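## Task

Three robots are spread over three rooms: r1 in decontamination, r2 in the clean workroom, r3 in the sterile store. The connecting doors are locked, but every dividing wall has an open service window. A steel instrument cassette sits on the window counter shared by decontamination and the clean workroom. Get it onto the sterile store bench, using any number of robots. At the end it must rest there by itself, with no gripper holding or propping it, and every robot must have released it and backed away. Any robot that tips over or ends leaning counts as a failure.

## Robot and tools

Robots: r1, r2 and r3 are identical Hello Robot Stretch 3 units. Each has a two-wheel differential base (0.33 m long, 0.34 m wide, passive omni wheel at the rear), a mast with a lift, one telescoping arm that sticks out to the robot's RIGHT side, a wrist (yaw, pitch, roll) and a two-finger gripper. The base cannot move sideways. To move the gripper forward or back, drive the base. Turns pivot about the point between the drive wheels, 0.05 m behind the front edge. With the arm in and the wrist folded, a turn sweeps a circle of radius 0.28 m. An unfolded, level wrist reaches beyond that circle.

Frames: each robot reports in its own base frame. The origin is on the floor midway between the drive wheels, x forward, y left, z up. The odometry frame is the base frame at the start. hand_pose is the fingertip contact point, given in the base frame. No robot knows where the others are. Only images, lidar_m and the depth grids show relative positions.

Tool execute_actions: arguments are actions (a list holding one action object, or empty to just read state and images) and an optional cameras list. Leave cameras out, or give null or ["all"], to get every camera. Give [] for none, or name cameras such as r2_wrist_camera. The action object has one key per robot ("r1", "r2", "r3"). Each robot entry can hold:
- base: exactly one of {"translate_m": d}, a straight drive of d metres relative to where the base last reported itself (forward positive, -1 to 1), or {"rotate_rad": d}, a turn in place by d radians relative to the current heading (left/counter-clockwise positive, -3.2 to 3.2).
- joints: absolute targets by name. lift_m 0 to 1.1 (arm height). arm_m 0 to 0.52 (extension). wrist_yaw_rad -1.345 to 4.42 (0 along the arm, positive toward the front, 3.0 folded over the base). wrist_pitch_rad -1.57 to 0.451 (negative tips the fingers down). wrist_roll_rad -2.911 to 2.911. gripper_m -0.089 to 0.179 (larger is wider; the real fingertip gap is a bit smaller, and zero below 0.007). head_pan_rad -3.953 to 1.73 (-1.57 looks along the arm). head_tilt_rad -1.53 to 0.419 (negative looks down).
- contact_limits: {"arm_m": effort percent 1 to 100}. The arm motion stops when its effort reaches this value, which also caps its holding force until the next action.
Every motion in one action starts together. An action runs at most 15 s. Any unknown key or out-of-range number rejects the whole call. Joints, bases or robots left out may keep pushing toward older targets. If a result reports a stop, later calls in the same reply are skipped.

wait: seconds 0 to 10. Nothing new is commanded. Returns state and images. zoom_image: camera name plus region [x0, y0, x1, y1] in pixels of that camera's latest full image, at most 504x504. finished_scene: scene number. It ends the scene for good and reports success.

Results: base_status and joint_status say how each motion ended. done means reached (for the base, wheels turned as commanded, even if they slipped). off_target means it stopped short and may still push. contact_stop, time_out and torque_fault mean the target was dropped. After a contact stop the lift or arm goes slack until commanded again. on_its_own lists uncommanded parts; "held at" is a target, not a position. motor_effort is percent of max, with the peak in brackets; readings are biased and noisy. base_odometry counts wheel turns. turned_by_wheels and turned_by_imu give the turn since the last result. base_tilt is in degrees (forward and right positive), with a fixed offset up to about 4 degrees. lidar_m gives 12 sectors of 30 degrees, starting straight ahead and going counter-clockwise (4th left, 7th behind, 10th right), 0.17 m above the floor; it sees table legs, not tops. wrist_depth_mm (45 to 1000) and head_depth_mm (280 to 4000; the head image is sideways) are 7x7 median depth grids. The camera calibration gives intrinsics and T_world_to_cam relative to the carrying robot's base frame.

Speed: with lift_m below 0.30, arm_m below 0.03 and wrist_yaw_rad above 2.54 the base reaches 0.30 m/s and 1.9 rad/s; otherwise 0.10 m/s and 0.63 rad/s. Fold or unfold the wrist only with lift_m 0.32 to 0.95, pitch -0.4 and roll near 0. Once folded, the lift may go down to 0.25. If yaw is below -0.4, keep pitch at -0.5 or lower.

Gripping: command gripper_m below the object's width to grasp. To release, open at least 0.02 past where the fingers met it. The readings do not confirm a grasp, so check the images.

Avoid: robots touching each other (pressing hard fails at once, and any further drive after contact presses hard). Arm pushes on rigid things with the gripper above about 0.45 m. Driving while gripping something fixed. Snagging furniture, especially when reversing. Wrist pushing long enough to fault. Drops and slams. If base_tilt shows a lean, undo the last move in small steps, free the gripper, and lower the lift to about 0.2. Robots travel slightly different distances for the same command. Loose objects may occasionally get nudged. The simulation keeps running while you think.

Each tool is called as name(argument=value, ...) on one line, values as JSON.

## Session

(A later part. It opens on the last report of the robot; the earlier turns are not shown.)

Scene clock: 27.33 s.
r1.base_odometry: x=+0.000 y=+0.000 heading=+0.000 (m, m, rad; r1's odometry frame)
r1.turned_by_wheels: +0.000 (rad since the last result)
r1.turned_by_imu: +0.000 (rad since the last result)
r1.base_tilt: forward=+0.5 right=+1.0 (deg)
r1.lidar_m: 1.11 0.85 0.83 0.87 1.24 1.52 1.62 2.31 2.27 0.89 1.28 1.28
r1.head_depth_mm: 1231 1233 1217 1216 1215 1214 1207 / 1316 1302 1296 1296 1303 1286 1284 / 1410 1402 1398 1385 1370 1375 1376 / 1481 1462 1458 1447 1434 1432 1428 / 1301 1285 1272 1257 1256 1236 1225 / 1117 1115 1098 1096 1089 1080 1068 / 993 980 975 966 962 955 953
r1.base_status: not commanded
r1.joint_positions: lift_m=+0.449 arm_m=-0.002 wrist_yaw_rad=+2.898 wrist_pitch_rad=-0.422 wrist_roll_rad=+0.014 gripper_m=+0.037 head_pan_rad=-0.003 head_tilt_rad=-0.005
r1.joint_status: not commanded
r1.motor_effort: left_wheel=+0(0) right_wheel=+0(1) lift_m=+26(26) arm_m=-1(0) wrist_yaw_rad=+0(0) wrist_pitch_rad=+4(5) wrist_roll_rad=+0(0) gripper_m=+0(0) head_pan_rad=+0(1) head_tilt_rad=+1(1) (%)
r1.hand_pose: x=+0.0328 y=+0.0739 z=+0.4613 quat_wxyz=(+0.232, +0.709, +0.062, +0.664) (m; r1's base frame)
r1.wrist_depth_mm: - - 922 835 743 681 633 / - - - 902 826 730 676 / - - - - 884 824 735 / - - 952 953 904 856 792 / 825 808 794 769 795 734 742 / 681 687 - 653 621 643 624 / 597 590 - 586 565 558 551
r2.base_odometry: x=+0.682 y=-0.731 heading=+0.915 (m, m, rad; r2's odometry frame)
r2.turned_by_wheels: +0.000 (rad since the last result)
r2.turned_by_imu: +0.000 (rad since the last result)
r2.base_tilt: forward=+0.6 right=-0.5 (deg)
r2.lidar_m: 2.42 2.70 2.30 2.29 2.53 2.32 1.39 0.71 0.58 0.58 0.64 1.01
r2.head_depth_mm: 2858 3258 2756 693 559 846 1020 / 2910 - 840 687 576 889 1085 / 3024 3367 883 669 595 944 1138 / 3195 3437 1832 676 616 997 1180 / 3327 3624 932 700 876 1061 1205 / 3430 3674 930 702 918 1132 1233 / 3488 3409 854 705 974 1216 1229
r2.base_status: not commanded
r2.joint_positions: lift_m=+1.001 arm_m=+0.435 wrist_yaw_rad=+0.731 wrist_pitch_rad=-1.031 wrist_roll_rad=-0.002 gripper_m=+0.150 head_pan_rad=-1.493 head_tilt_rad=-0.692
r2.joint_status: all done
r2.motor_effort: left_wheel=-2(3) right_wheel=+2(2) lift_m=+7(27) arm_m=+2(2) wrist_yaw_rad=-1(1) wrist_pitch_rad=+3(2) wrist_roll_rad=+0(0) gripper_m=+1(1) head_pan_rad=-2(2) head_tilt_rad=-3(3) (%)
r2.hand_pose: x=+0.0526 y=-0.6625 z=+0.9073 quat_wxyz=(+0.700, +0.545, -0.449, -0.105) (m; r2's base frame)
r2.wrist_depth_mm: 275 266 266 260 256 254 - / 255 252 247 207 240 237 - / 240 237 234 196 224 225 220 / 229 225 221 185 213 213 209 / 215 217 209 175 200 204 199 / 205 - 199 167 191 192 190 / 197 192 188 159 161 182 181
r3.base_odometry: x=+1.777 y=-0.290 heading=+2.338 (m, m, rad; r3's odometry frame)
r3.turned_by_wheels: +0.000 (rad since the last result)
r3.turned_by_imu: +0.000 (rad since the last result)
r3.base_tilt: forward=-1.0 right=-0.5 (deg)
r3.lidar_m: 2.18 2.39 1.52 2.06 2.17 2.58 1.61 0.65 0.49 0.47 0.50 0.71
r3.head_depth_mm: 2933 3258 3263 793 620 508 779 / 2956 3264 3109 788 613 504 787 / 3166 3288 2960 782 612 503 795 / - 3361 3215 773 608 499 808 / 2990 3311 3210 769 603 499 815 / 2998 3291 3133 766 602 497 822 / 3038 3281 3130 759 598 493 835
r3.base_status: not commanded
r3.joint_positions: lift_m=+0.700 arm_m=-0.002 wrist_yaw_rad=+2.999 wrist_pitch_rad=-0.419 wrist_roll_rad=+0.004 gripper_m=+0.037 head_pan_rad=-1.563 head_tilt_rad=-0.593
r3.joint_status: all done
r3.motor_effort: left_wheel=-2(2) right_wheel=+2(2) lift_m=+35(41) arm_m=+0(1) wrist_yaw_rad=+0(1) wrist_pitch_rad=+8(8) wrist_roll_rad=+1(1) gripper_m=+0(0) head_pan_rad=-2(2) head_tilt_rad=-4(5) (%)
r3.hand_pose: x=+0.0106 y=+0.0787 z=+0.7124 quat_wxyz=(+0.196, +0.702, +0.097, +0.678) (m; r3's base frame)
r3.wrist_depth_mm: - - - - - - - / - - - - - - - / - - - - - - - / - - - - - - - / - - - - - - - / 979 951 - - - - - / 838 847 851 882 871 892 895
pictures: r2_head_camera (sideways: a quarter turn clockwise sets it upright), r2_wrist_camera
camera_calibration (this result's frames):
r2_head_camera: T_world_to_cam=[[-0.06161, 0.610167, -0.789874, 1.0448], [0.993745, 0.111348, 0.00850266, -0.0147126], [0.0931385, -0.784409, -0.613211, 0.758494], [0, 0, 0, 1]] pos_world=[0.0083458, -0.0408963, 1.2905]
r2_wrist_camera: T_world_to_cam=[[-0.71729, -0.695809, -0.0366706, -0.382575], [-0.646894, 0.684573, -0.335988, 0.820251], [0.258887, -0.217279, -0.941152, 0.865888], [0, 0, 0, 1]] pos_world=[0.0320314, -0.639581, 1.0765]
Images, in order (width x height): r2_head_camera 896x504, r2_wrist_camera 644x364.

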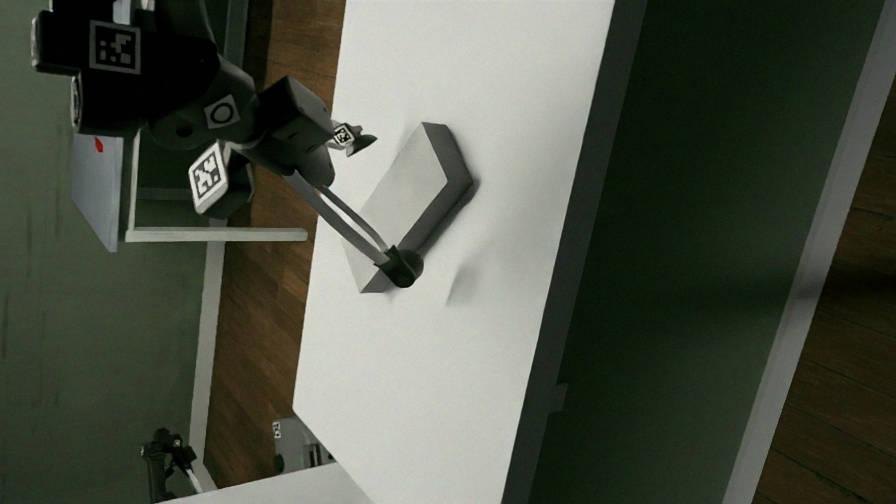

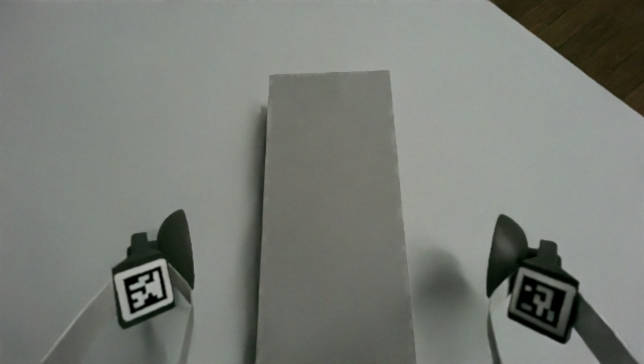

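execute_actions(actions=[{"r2":{"joints":{"lift_m":0.976,"gripper_m":0.11}},"r3":{"joints":{"lift_m":0.75}}}], cameras=["r2_head_camera","r2_wrist_camera"])

Scene clock: 28.97 s.
r1.base_odometry: x=+0.000 y=+0.000 heading=+0.000 (m, m, rad; r1's odometry frame)
r1.turned_by_wheels: +0.000 (rad since the last result)
r1.turned_by_imu: +0.000 (rad since the last result)
r1.base_tilt: forward=+0.4 right=+0.9 (deg)
r1.lidar_m: 1.11 0.85 0.83 0.87 1.24 1.52 1.62 2.31 2.27 0.89 1.28 1.28
r1.head_depth_mm: 1232 1227 1227 1214 1211 1214 1205 / 1312 1299 1306 1293 1291 1290 1277 / 1398 1403 1383 1383 1376 1364 1373 / 1481 1458 1448 1440 1445 1427 1430 / 1293 1284 1268 1264 1255 1235 1228 / 1118 1112 1105 1092 1087 1081 1074 / 993 981 979 966 960 953 958
r1.base_status: not commanded
r1.joint_positions: lift_m=+0.449 arm_m=-0.002 wrist_yaw_rad=+2.898 wrist_pitch_rad=-0.422 wrist_roll_rad=+0.014 gripper_m=+0.037 head_pan_rad=-0.003 head_tilt_rad=-0.005
r1.joint_status: not commanded
r1.motor_effort: left_wheel=+0(0) right_wheel=+0(0) lift_m=+26(26) arm_m=+0(0) wrist_yaw_rad=+0(0) wrist_pitch_rad=+5(5) wrist_roll_rad=+0(0) gripper_m=+0(0) head_pan_rad=+0(0) head_tilt_rad=+1(2) (%)
r1.hand_pose: x=+0.0328 y=+0.0739 z=+0.4613 quat_wxyz=(+0.232, +0.709, +0.062, +0.664) (m; r1's base frame)
r1.wrist_depth_mm: - - 927 827 763 679 629 / - - - 902 826 719 668 / - - - - 886 824 716 / - - 976 952 945 861 783 / 813 827 831 794 793 739 753 / 693 667 - 656 639 656 629 / 605 588 - 582 556 549 545
r2.base_odometry: x=+0.682 y=-0.731 heading=+0.915 (m, m, rad; r2's odometry frame)
r2.turned_by_wheels: +0.000 (rad since the last result)
r2.turned_by_imu: +0.000 (rad since the last result)
r2.base_tilt: forward=+0.6 right=-0.4 (deg)
r2.lidar_m: 2.42 2.71 2.31 2.29 2.52 2.32 1.39 0.71 0.58 0.58 0.64 1.01
r2.head_depth_mm: 2917 - 2766 694 559 849 1019 / 2904 - 841 690 578 893 1080 / 2978 3338 2911 664 594 939 1138 / 3156 3471 923 676 616 995 1179 / 3303 3548 924 702 871 1057 1204 / 3503 3659 925 704 926 1137 1221 / 3529 3438 847 706 974 1210 1230
r2.base_status: not commanded
r2.joint_positions: lift_m=+0.977 arm_m=+0.435 wrist_yaw_rad=+0.731 wrist_pitch_rad=-1.027 wrist_roll_rad=-0.002 gripper_m=+0.110 head_pan_rad=-1.493 head_tilt_rad=-0.692
r2.joint_status: all done
r2.motor_effort: left_wheel=-4(4) right_wheel=+5(3) lift_m=+3(5) arm_m=+3(2) wrist_yaw_rad=-1(2) wrist_pitch_rad=+2(3) wrist_roll_rad=+0(0) gripper_m=-2(83) head_pan_rad=-3(2) head_tilt_rad=-2(3) (%)
r2.hand_pose: x=+0.0532 y=-0.6632 z=+0.8839 quat_wxyz=(+0.700, +0.545, -0.450, -0.104) (m; r2's base frame)
r2.wrist_depth_mm: 244 242 238 233 229 225 - / 230 226 222 181 215 214 209 / 213 213 208 170 199 201 197 / 202 200 196 161 188 190 187 / 193 190 170 153 155 181 178 / 182 181 150 146 146 - 170 / 173 171 168 138 138 163 162
r3.base_odometry: x=+1.777 y=-0.290 heading=+2.338 (m, m, rad; r3's odometry frame)
r3.turned_by_wheels: +0.000 (rad since the last result)
r3.turned_by_imu: +0.000 (rad since the last result)
r3.base_tilt: forward=-1.2 right=-0.6 (deg)
r3.lidar_m: 2.18 2.38 1.52 2.05 2.16 2.57 1.62 0.65 0.49 0.47 0.50 0.70
r3.head_depth_mm: 2944 3186 3310 795 619 507 782 / 2987 3193 3110 791 616 506 788 / - 3244 2916 783 612 503 797 / - 3227 3215 779 609 501 808 / 3082 3282 3160 773 605 498 816 / 3020 3314 3147 768 602 496 823 / 3049 3313 3142 758 597 494 835
r3.base_status: not commanded
r3.joint_positions: lift_m=+0.750 arm_m=-0.002 wrist_yaw_rad=+2.999 wrist_pitch_rad=-0.419 wrist_roll_rad=+0.004 gripper_m=+0.037 head_pan_rad=-1.563 head_tilt_rad=-0.593
r3.joint_status: all done
r3.motor_effort: left_wheel=-2(2) right_wheel=+2(2) lift_m=+35(39) arm_m=-1(0) wrist_yaw_rad=+1(0) wrist_pitch_rad=+8(8) wrist_roll_rad=+1(1) gripper_m=+0(0) head_pan_rad=-3(3) head_tilt_rad=-6(5) (%)
r3.hand_pose: x=+0.0106 y=+0.0787 z=+0.7624 quat_wxyz=(+0.196, +0.702, +0.097, +0.678) (m; r3's base frame)
r3.wrist_depth_mm: - - - - - - - / - - - - - - - / - - - - - - - / - - - - - - - / - - - - - - - / - - - - - - - / 872 910 923 929 907 947 949
pictures: r2_head_camera (sideways: a quarter turn clockwise sets it upright), r2_wrist_camera
camera_calibration (this result's frames):
r2_head_camera: T_world_to_cam=[[-0.0616098, 0.610167, -0.789873, 1.0448], [0.993745, 0.111347, 0.00850266, -0.0147126], [0.0931383, -0.784409, -0.613211, 0.758494], [0, 0, 0, 1]] pos_world=[0.00834579, -0.0408963, 1.2905]
r2_wrist_camera: T_world_to_cam=[[-0.717222, -0.695887, -0.0365163, -0.383662], [-0.646023, 0.683646, -0.339534, 0.815706], [0.261242, -0.219931, -0.939885, 0.840626], [0, 0, 0, 1]] pos_world=[0.0321872, -0.63976, 1.05304]
Images, in order (width x height): r2_head_camera 896x504, r2_wrist_camera 644x364.

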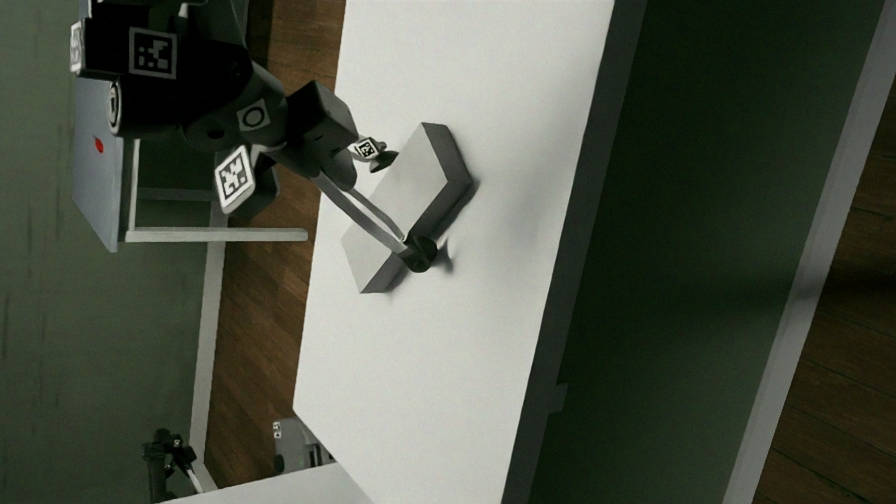

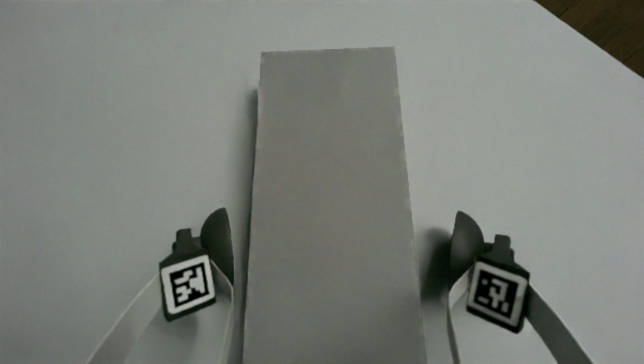

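execute_actions(actions=[{"r2":{"joints":{"lift_m":0.979,"gripper_m":0.0}},"r3":{"joints":{"lift_m":0.8}}}], cameras=[])

execute_actions(actions=[{"r2":{"joints":{"lift_m":1.03}},"r3":{"joints":{"lift_m":0.85}}}], cameras=["r2_head_camera","r2_wrist_camera"])

Scene clock: 30.77 s.
r1.base_odometry: x=+0.000 y=+0.000 heading=+0.000 (m, m, rad; r1's odometry frame)
r1.turned_by_wheels: +0.000 (rad since the last result)
r1.turned_by_imu: +0.000 (rad since the last result)
r1.base_tilt: forward=+0.4 right=+1.0 (deg)
r1.lidar_m: 1.12 0.85 0.83 0.87 1.24 1.52 1.62 2.31 2.28 0.89 1.28 1.28
r1.head_depth_mm: 1231 1230 1223 1213 1213 1208 1209 / 1309 1305 1308 1293 1283 1289 1285 / 1398 1395 1387 1391 1379 1380 1367 / 1488 1457 1450 1440 1441 1431 1420 / 1296 1277 1273 1252 1252 1239 1217 / 1121 1116 1105 1092 1083 1083 1075 / 990 981 976 968 964 956 949
r1.base_status: not commanded
r1.joint_positions: lift_m=+0.449 arm_m=-0.002 wrist_yaw_rad=+2.898 wrist_pitch_rad=-0.422 wrist_roll_rad=+0.014 gripper_m=+0.037 head_pan_rad=-0.003 head_tilt_rad=-0.005
r1.joint_status: not commanded
r1.motor_effort: left_wheel=+1(1) right_wheel=+1(1) lift_m=+26(26) arm_m=+0(1) wrist_yaw_rad=+0(0) wrist_pitch_rad=+4(5) wrist_roll_rad=+0(0) gripper_m=+0(0) head_pan_rad=+0(0) head_tilt_rad=+1(1) (%)
r1.hand_pose: x=+0.0328 y=+0.0739 z=+0.4613 quat_wxyz=(+0.232, +0.709, +0.062, +0.664) (m; r1's base frame)
r1.wrist_depth_mm: - - 908 836 757 687 638 / - - - 915 810 742 669 / - - - - 888 813 720 / - - 944 954 919 857 779 / 797 798 825 780 800 744 745 / 681 682 - 654 620 637 632 / 591 600 - 581 570 563 555
r2.base_odometry: x=+0.682 y=-0.731 heading=+0.915 (m, m, rad; r2's odometry frame)
r2.turned_by_wheels: +0.000 (rad since the last result)
r2.turned_by_imu: +0.001 (rad since the last result)
r2.base_tilt: forward=+0.7 right=-0.5 (deg)
r2.lidar_m: 2.42 2.72 2.30 2.28 2.53 2.32 1.39 0.71 0.58 0.58 0.64 1.01
r2.head_depth_mm: 2903 - 2789 696 559 844 1016 / 2959 - 838 678 577 885 1079 / 2964 3382 2838 664 595 940 1137 / 3175 3406 924 691 615 994 1183 / 3274 3613 925 701 878 1059 1198 / 3379 3718 927 703 920 1132 1224 / 3573 3484 855 705 977 1217 1230
r2.base_status: not commanded
r2.joint_positions: lift_m=+0.978 arm_m=+0.435 wrist_yaw_rad=+0.729 wrist_pitch_rad=-1.032 wrist_roll_rad=-0.003 gripper_m=+0.002 head_pan_rad=-1.493 head_tilt_rad=-0.692
r2.joint_status: all done
r2.motor_effort: left_wheel=-3(4) right_wheel=+3(5) lift_m=+26(26) arm_m=+2(2) wrist_yaw_rad=+1(1) wrist_pitch_rad=+4(4) wrist_roll_rad=+1(1) gripper_m=-36(100) head_pan_rad=-2(2) head_tilt_rad=-4(3) (%)
r2.hand_pose: x=+0.0523 y=-0.6626 z=+0.8849 quat_wxyz=(+0.700, +0.545, -0.449, -0.106) (m; r2's base frame)
r2.wrist_depth_mm: 242 239 235 231 228 225 - / 228 225 220 178 208 211 209 / 214 210 208 167 196 200 197 / 201 200 196 158 160 189 187 / 192 188 186 149 150 180 178 / 183 180 143 142 141 172 169 / 173 172 169 135 135 163 161
r3.base_odometry: x=+1.777 y=-0.290 heading=+2.338 (m, m, rad; r3's odometry frame)
r3.turned_by_wheels: +0.000 (rad since the last result)
r3.turned_by_imu: +0.000 (rad since the last result)
r3.base_tilt: forward=-1.0 right=-0.6 (deg)
r3.lidar_m: 2.17 2.39 1.52 2.06 2.17 2.57 1.61 0.65 0.49 0.47 0.50 0.70
r3.head_depth_mm: 2921 3268 3254 791 619 507 780 / 2972 3262 3130 786 616 505 780 / 3122 3244 2939 781 612 503 798 / - 3238 3207 778 608 500 804 / 3038 3230 3154 770 604 500 798 / 3023 3368 3150 765 602 497 823 / 2977 3298 3118 758 599 495 830
r3.base_status: not commanded
r3.joint_positions: lift_m=+0.800 arm_m=-0.002 wrist_yaw_rad=+2.999 wrist_pitch_rad=-0.419 wrist_roll_rad=+0.004 gripper_m=+0.037 head_pan_rad=-1.563 head_tilt_rad=-0.593
r3.joint_status: all done
r3.motor_effort: left_wheel=-2(3) right_wheel=+2(2) lift_m=+35(38) arm_m=-1(1) wrist_yaw_rad=+2(0) wrist_pitch_rad=+8(8) wrist_roll_rad=+1(1) gripper_m=+0(0) head_pan_rad=-2(2) head_tilt_rad=-4(5) (%)
r3.hand_pose: x=+0.0106 y=+0.0787 z=+0.8124 quat_wxyz=(+0.196, +0.702, +0.097, +0.678) (m; r3's base frame)
r3.wrist_depth_mm: - - - - - - - / - - - - - - - / - - - - - - - / - - - - - - - / - - - - - - - / - - - - - - - / 939 953 966 983 968 970 -
pictures: none
No camera images: the call's "cameras" was empty. Leave "cameras" out to get every camera's image.

Scene clock: 32.07 s.
r1.base_odometry: x=+0.000 y=+0.000 heading=+0.000 (m, m, rad; r1's odometry frame)
r1.turned_by_wheels: +0.000 (rad since the last result)
r1.turned_by_imu: +0.000 (rad since the last result)
r1.base_tilt: forward=+0.5 right=+1.0 (deg)
r1.lidar_m: 1.12 0.85 0.83 0.87 1.24 1.52 1.62 2.30 2.28 0.89 1.28 1.28
r1.head_depth_mm: 1240 1229 1222 1214 1211 1205 1203 / 1305 1313 1303 1294 1293 1282 1285 / 1403 1396 1384 1389 1384 1376 1368 / 1477 1468 1444 1455 1437 1434 1428 / 1298 1288 1271 1254 1249 1235 1221 / 1121 1114 1107 1087 1087 1075 1063 / 994 983 979 967 962 952 950
r1.base_status: not commanded
r1.joint_positions: lift_m=+0.449 arm_m=-0.002 wrist_yaw_rad=+2.898 wrist_pitch_rad=-0.422 wrist_roll_rad=+0.014 gripper_m=+0.037 head_pan_rad=-0.003 head_tilt_rad=-0.005
r1.joint_status: not commanded
r1.motor_effort: left_wheel=+0(1) right_wheel=+0(1) lift_m=+26(26) arm_m=+0(0) wrist_yaw_rad=+0(0) wrist_pitch_rad=+5(4) wrist_roll_rad=+0(0) gripper_m=+0(0) head_pan_rad=+0(0) head_tilt_rad=+1(1) (%)
r1.hand_pose: x=+0.0328 y=+0.0739 z=+0.4613 quat_wxyz=(+0.232, +0.709, +0.062, +0.664) (m; r1's base frame)
r1.wrist_depth_mm: - - 959 805 744 691 630 / - - - 931 820 737 676 / - - - - 907 804 729 / - - 945 951 932 863 791 / 829 797 808 783 783 768 741 / 688 672 - 654 622 647 629 / 596 602 - 586 564 551 547
r2.base_odometry: x=+0.682 y=-0.731 heading=+0.915 (m, m, rad; r2's odometry frame)
r2.turned_by_wheels: +0.000 (rad since the last result)
r2.turned_by_imu: +0.000 (rad since the last result)
r2.base_tilt: forward=+0.7 right=-0.4 (deg)
r2.lidar_m: 2.42 2.70 2.30 2.29 2.53 2.33 1.39 0.71 0.58 0.58 0.64 1.01
r2.head_depth_mm: - 3306 2738 694 560 846 1016 / 2930 - 875 671 577 888 1083 / 3005 3352 676 653 595 939 1132 / 3158 3457 2769 700 615 992 1178 / 3357 3622 920 703 874 1057 1200 / 3405 3689 927 700 924 1135 1227 / 3512 3464 853 706 981 1211 1233
r2.base_status: not commanded
r2.joint_positions: lift_m=+1.029 arm_m=+0.435 wrist_yaw_rad=+0.729 wrist_pitch_rad=-1.040 wrist_roll_rad=-0.003 gripper_m=+0.009 head_pan_rad=-1.493 head_tilt_rad=-0.692
r2.joint_status: all done
r2.on_its_own: gripper_m is held at +0.008, not at your +0.000, by its stall guard, which is still easing
r2.motor_effort: left_wheel=-3(3) right_wheel=+2(3) lift_m=+30(32) arm_m=+2(2) wrist_yaw_rad=+1(1) wrist_pitch_rad=+6(6) wrist_roll_rad=+1(1) gripper_m=-32(36) head_pan_rad=-2(2) head_tilt_rad=-3(4) (%)
r2.hand_pose: x=+0.0510 y=-0.6612 z=+0.9347 quat_wxyz=(+0.700, +0.547, -0.447, -0.109) (m; r2's base frame)
r2.wrist_depth_mm: 305 301 294 291 287 - - / 288 283 277 178 265 270 - / 270 267 261 167 252 252 255 / 257 252 249 158 160 240 237 / 243 241 233 149 149 228 224 / 233 230 144 142 140 217 215 / 220 218 214 135 136 207 206
r3.base_odometry: x=+1.777 y=-0.290 heading=+2.338 (m, m, rad; r3's odometry frame)
r3.turned_by_wheels: +0.000 (rad since the last result)
r3.turned_by_imu: +0.000 (rad since the last result)
r3.base_tilt: forward=-1.2 right=-0.4 (deg)
r3.lidar_m: 2.17 2.39 1.52 2.06 2.16 2.57 1.61 0.65 0.49 0.47 0.50 0.70
r3.head_depth_mm: 2925 3267 3330 792 618 508 478 / 2970 3217 3087 790 615 506 480 / 3157 3279 2856 783 614 502 774 / - 3260 3199 778 610 500 769 / 3041 3291 3132 769 605 498 769 / 3052 3318 3111 764 602 497 808 / 2986 3327 3088 756 599 493 835
r3.base_status: not commanded
r3.joint_positions: lift_m=+0.850 arm_m=-0.002 wrist_yaw_rad=+2.999 wrist_pitch_rad=-0.419 wrist_roll_rad=+0.004 gripper_m=+0.037 head_pan_rad=-1.563 head_tilt_rad=-0.593
r3.joint_status: all done
r3.motor_effort: left_wheel=-2(2) right_wheel=+3(2) lift_m=+35(37) arm_m=-1(0) wrist_yaw_rad=+1(2) wrist_pitch_rad=+8(8) wrist_roll_rad=+1(1) gripper_m=+0(0) head_pan_rad=-2(3) head_tilt_rad=-6(6) (%)
r3.hand_pose: x=+0.0106 y=+0.0787 z=+0.8624 quat_wxyz=(+0.196, +0.702, +0.097, +0.678) (m; r3's base frame)
r3.wrist_depth_mm: - - - - - - - / - - - - - - - / - - - - - - - / - - - - - - - / - - - - - - - / - - - - - - - / 972 - - - - - -
pictures: r2_head_camera (sideways: a quarter turn clockwise sets it upright), r2_wrist_camera
camera_calibration (this result's frames):
r2_head_camera: T_world_to_cam=[[-0.0616098, 0.610167, -0.789873, 1.0448], [0.993745, 0.111347, 0.00850267, -0.0147126], [0.0931383, -0.784409, -0.613211, 0.758494], [0, 0, 0, 1]] pos_world=[0.00834579, -0.0408963, 1.2905]
r2_wrist_camera: T_world_to_cam=[[-0.718021, -0.695068, -0.0364305, -0.381403], [-0.648532, 0.687116, -0.327534, 0.821418], [0.25269, -0.21155, -0.944137, 0.899349], [0, 0, 0, 1]] pos_world=[0.0316039, -0.639252, 1.10426]
Images, in order (width x height): r2_head_camera 896x504, r2_wrist_camera 644x364.

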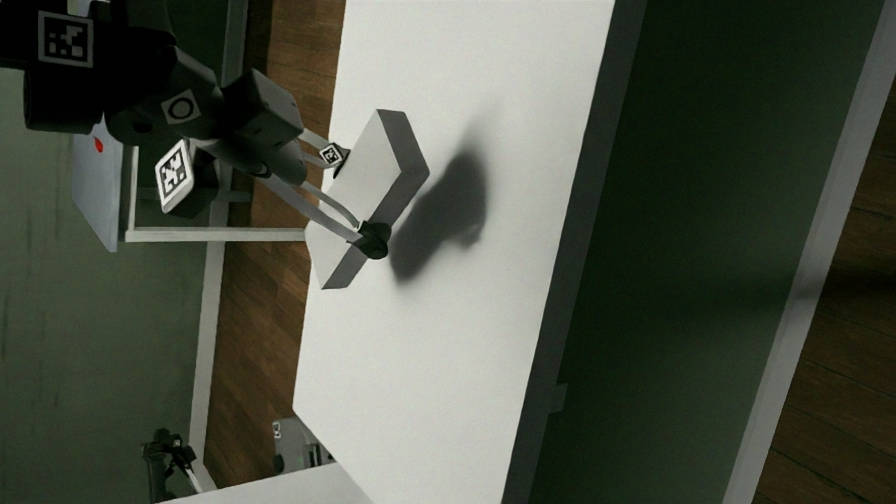

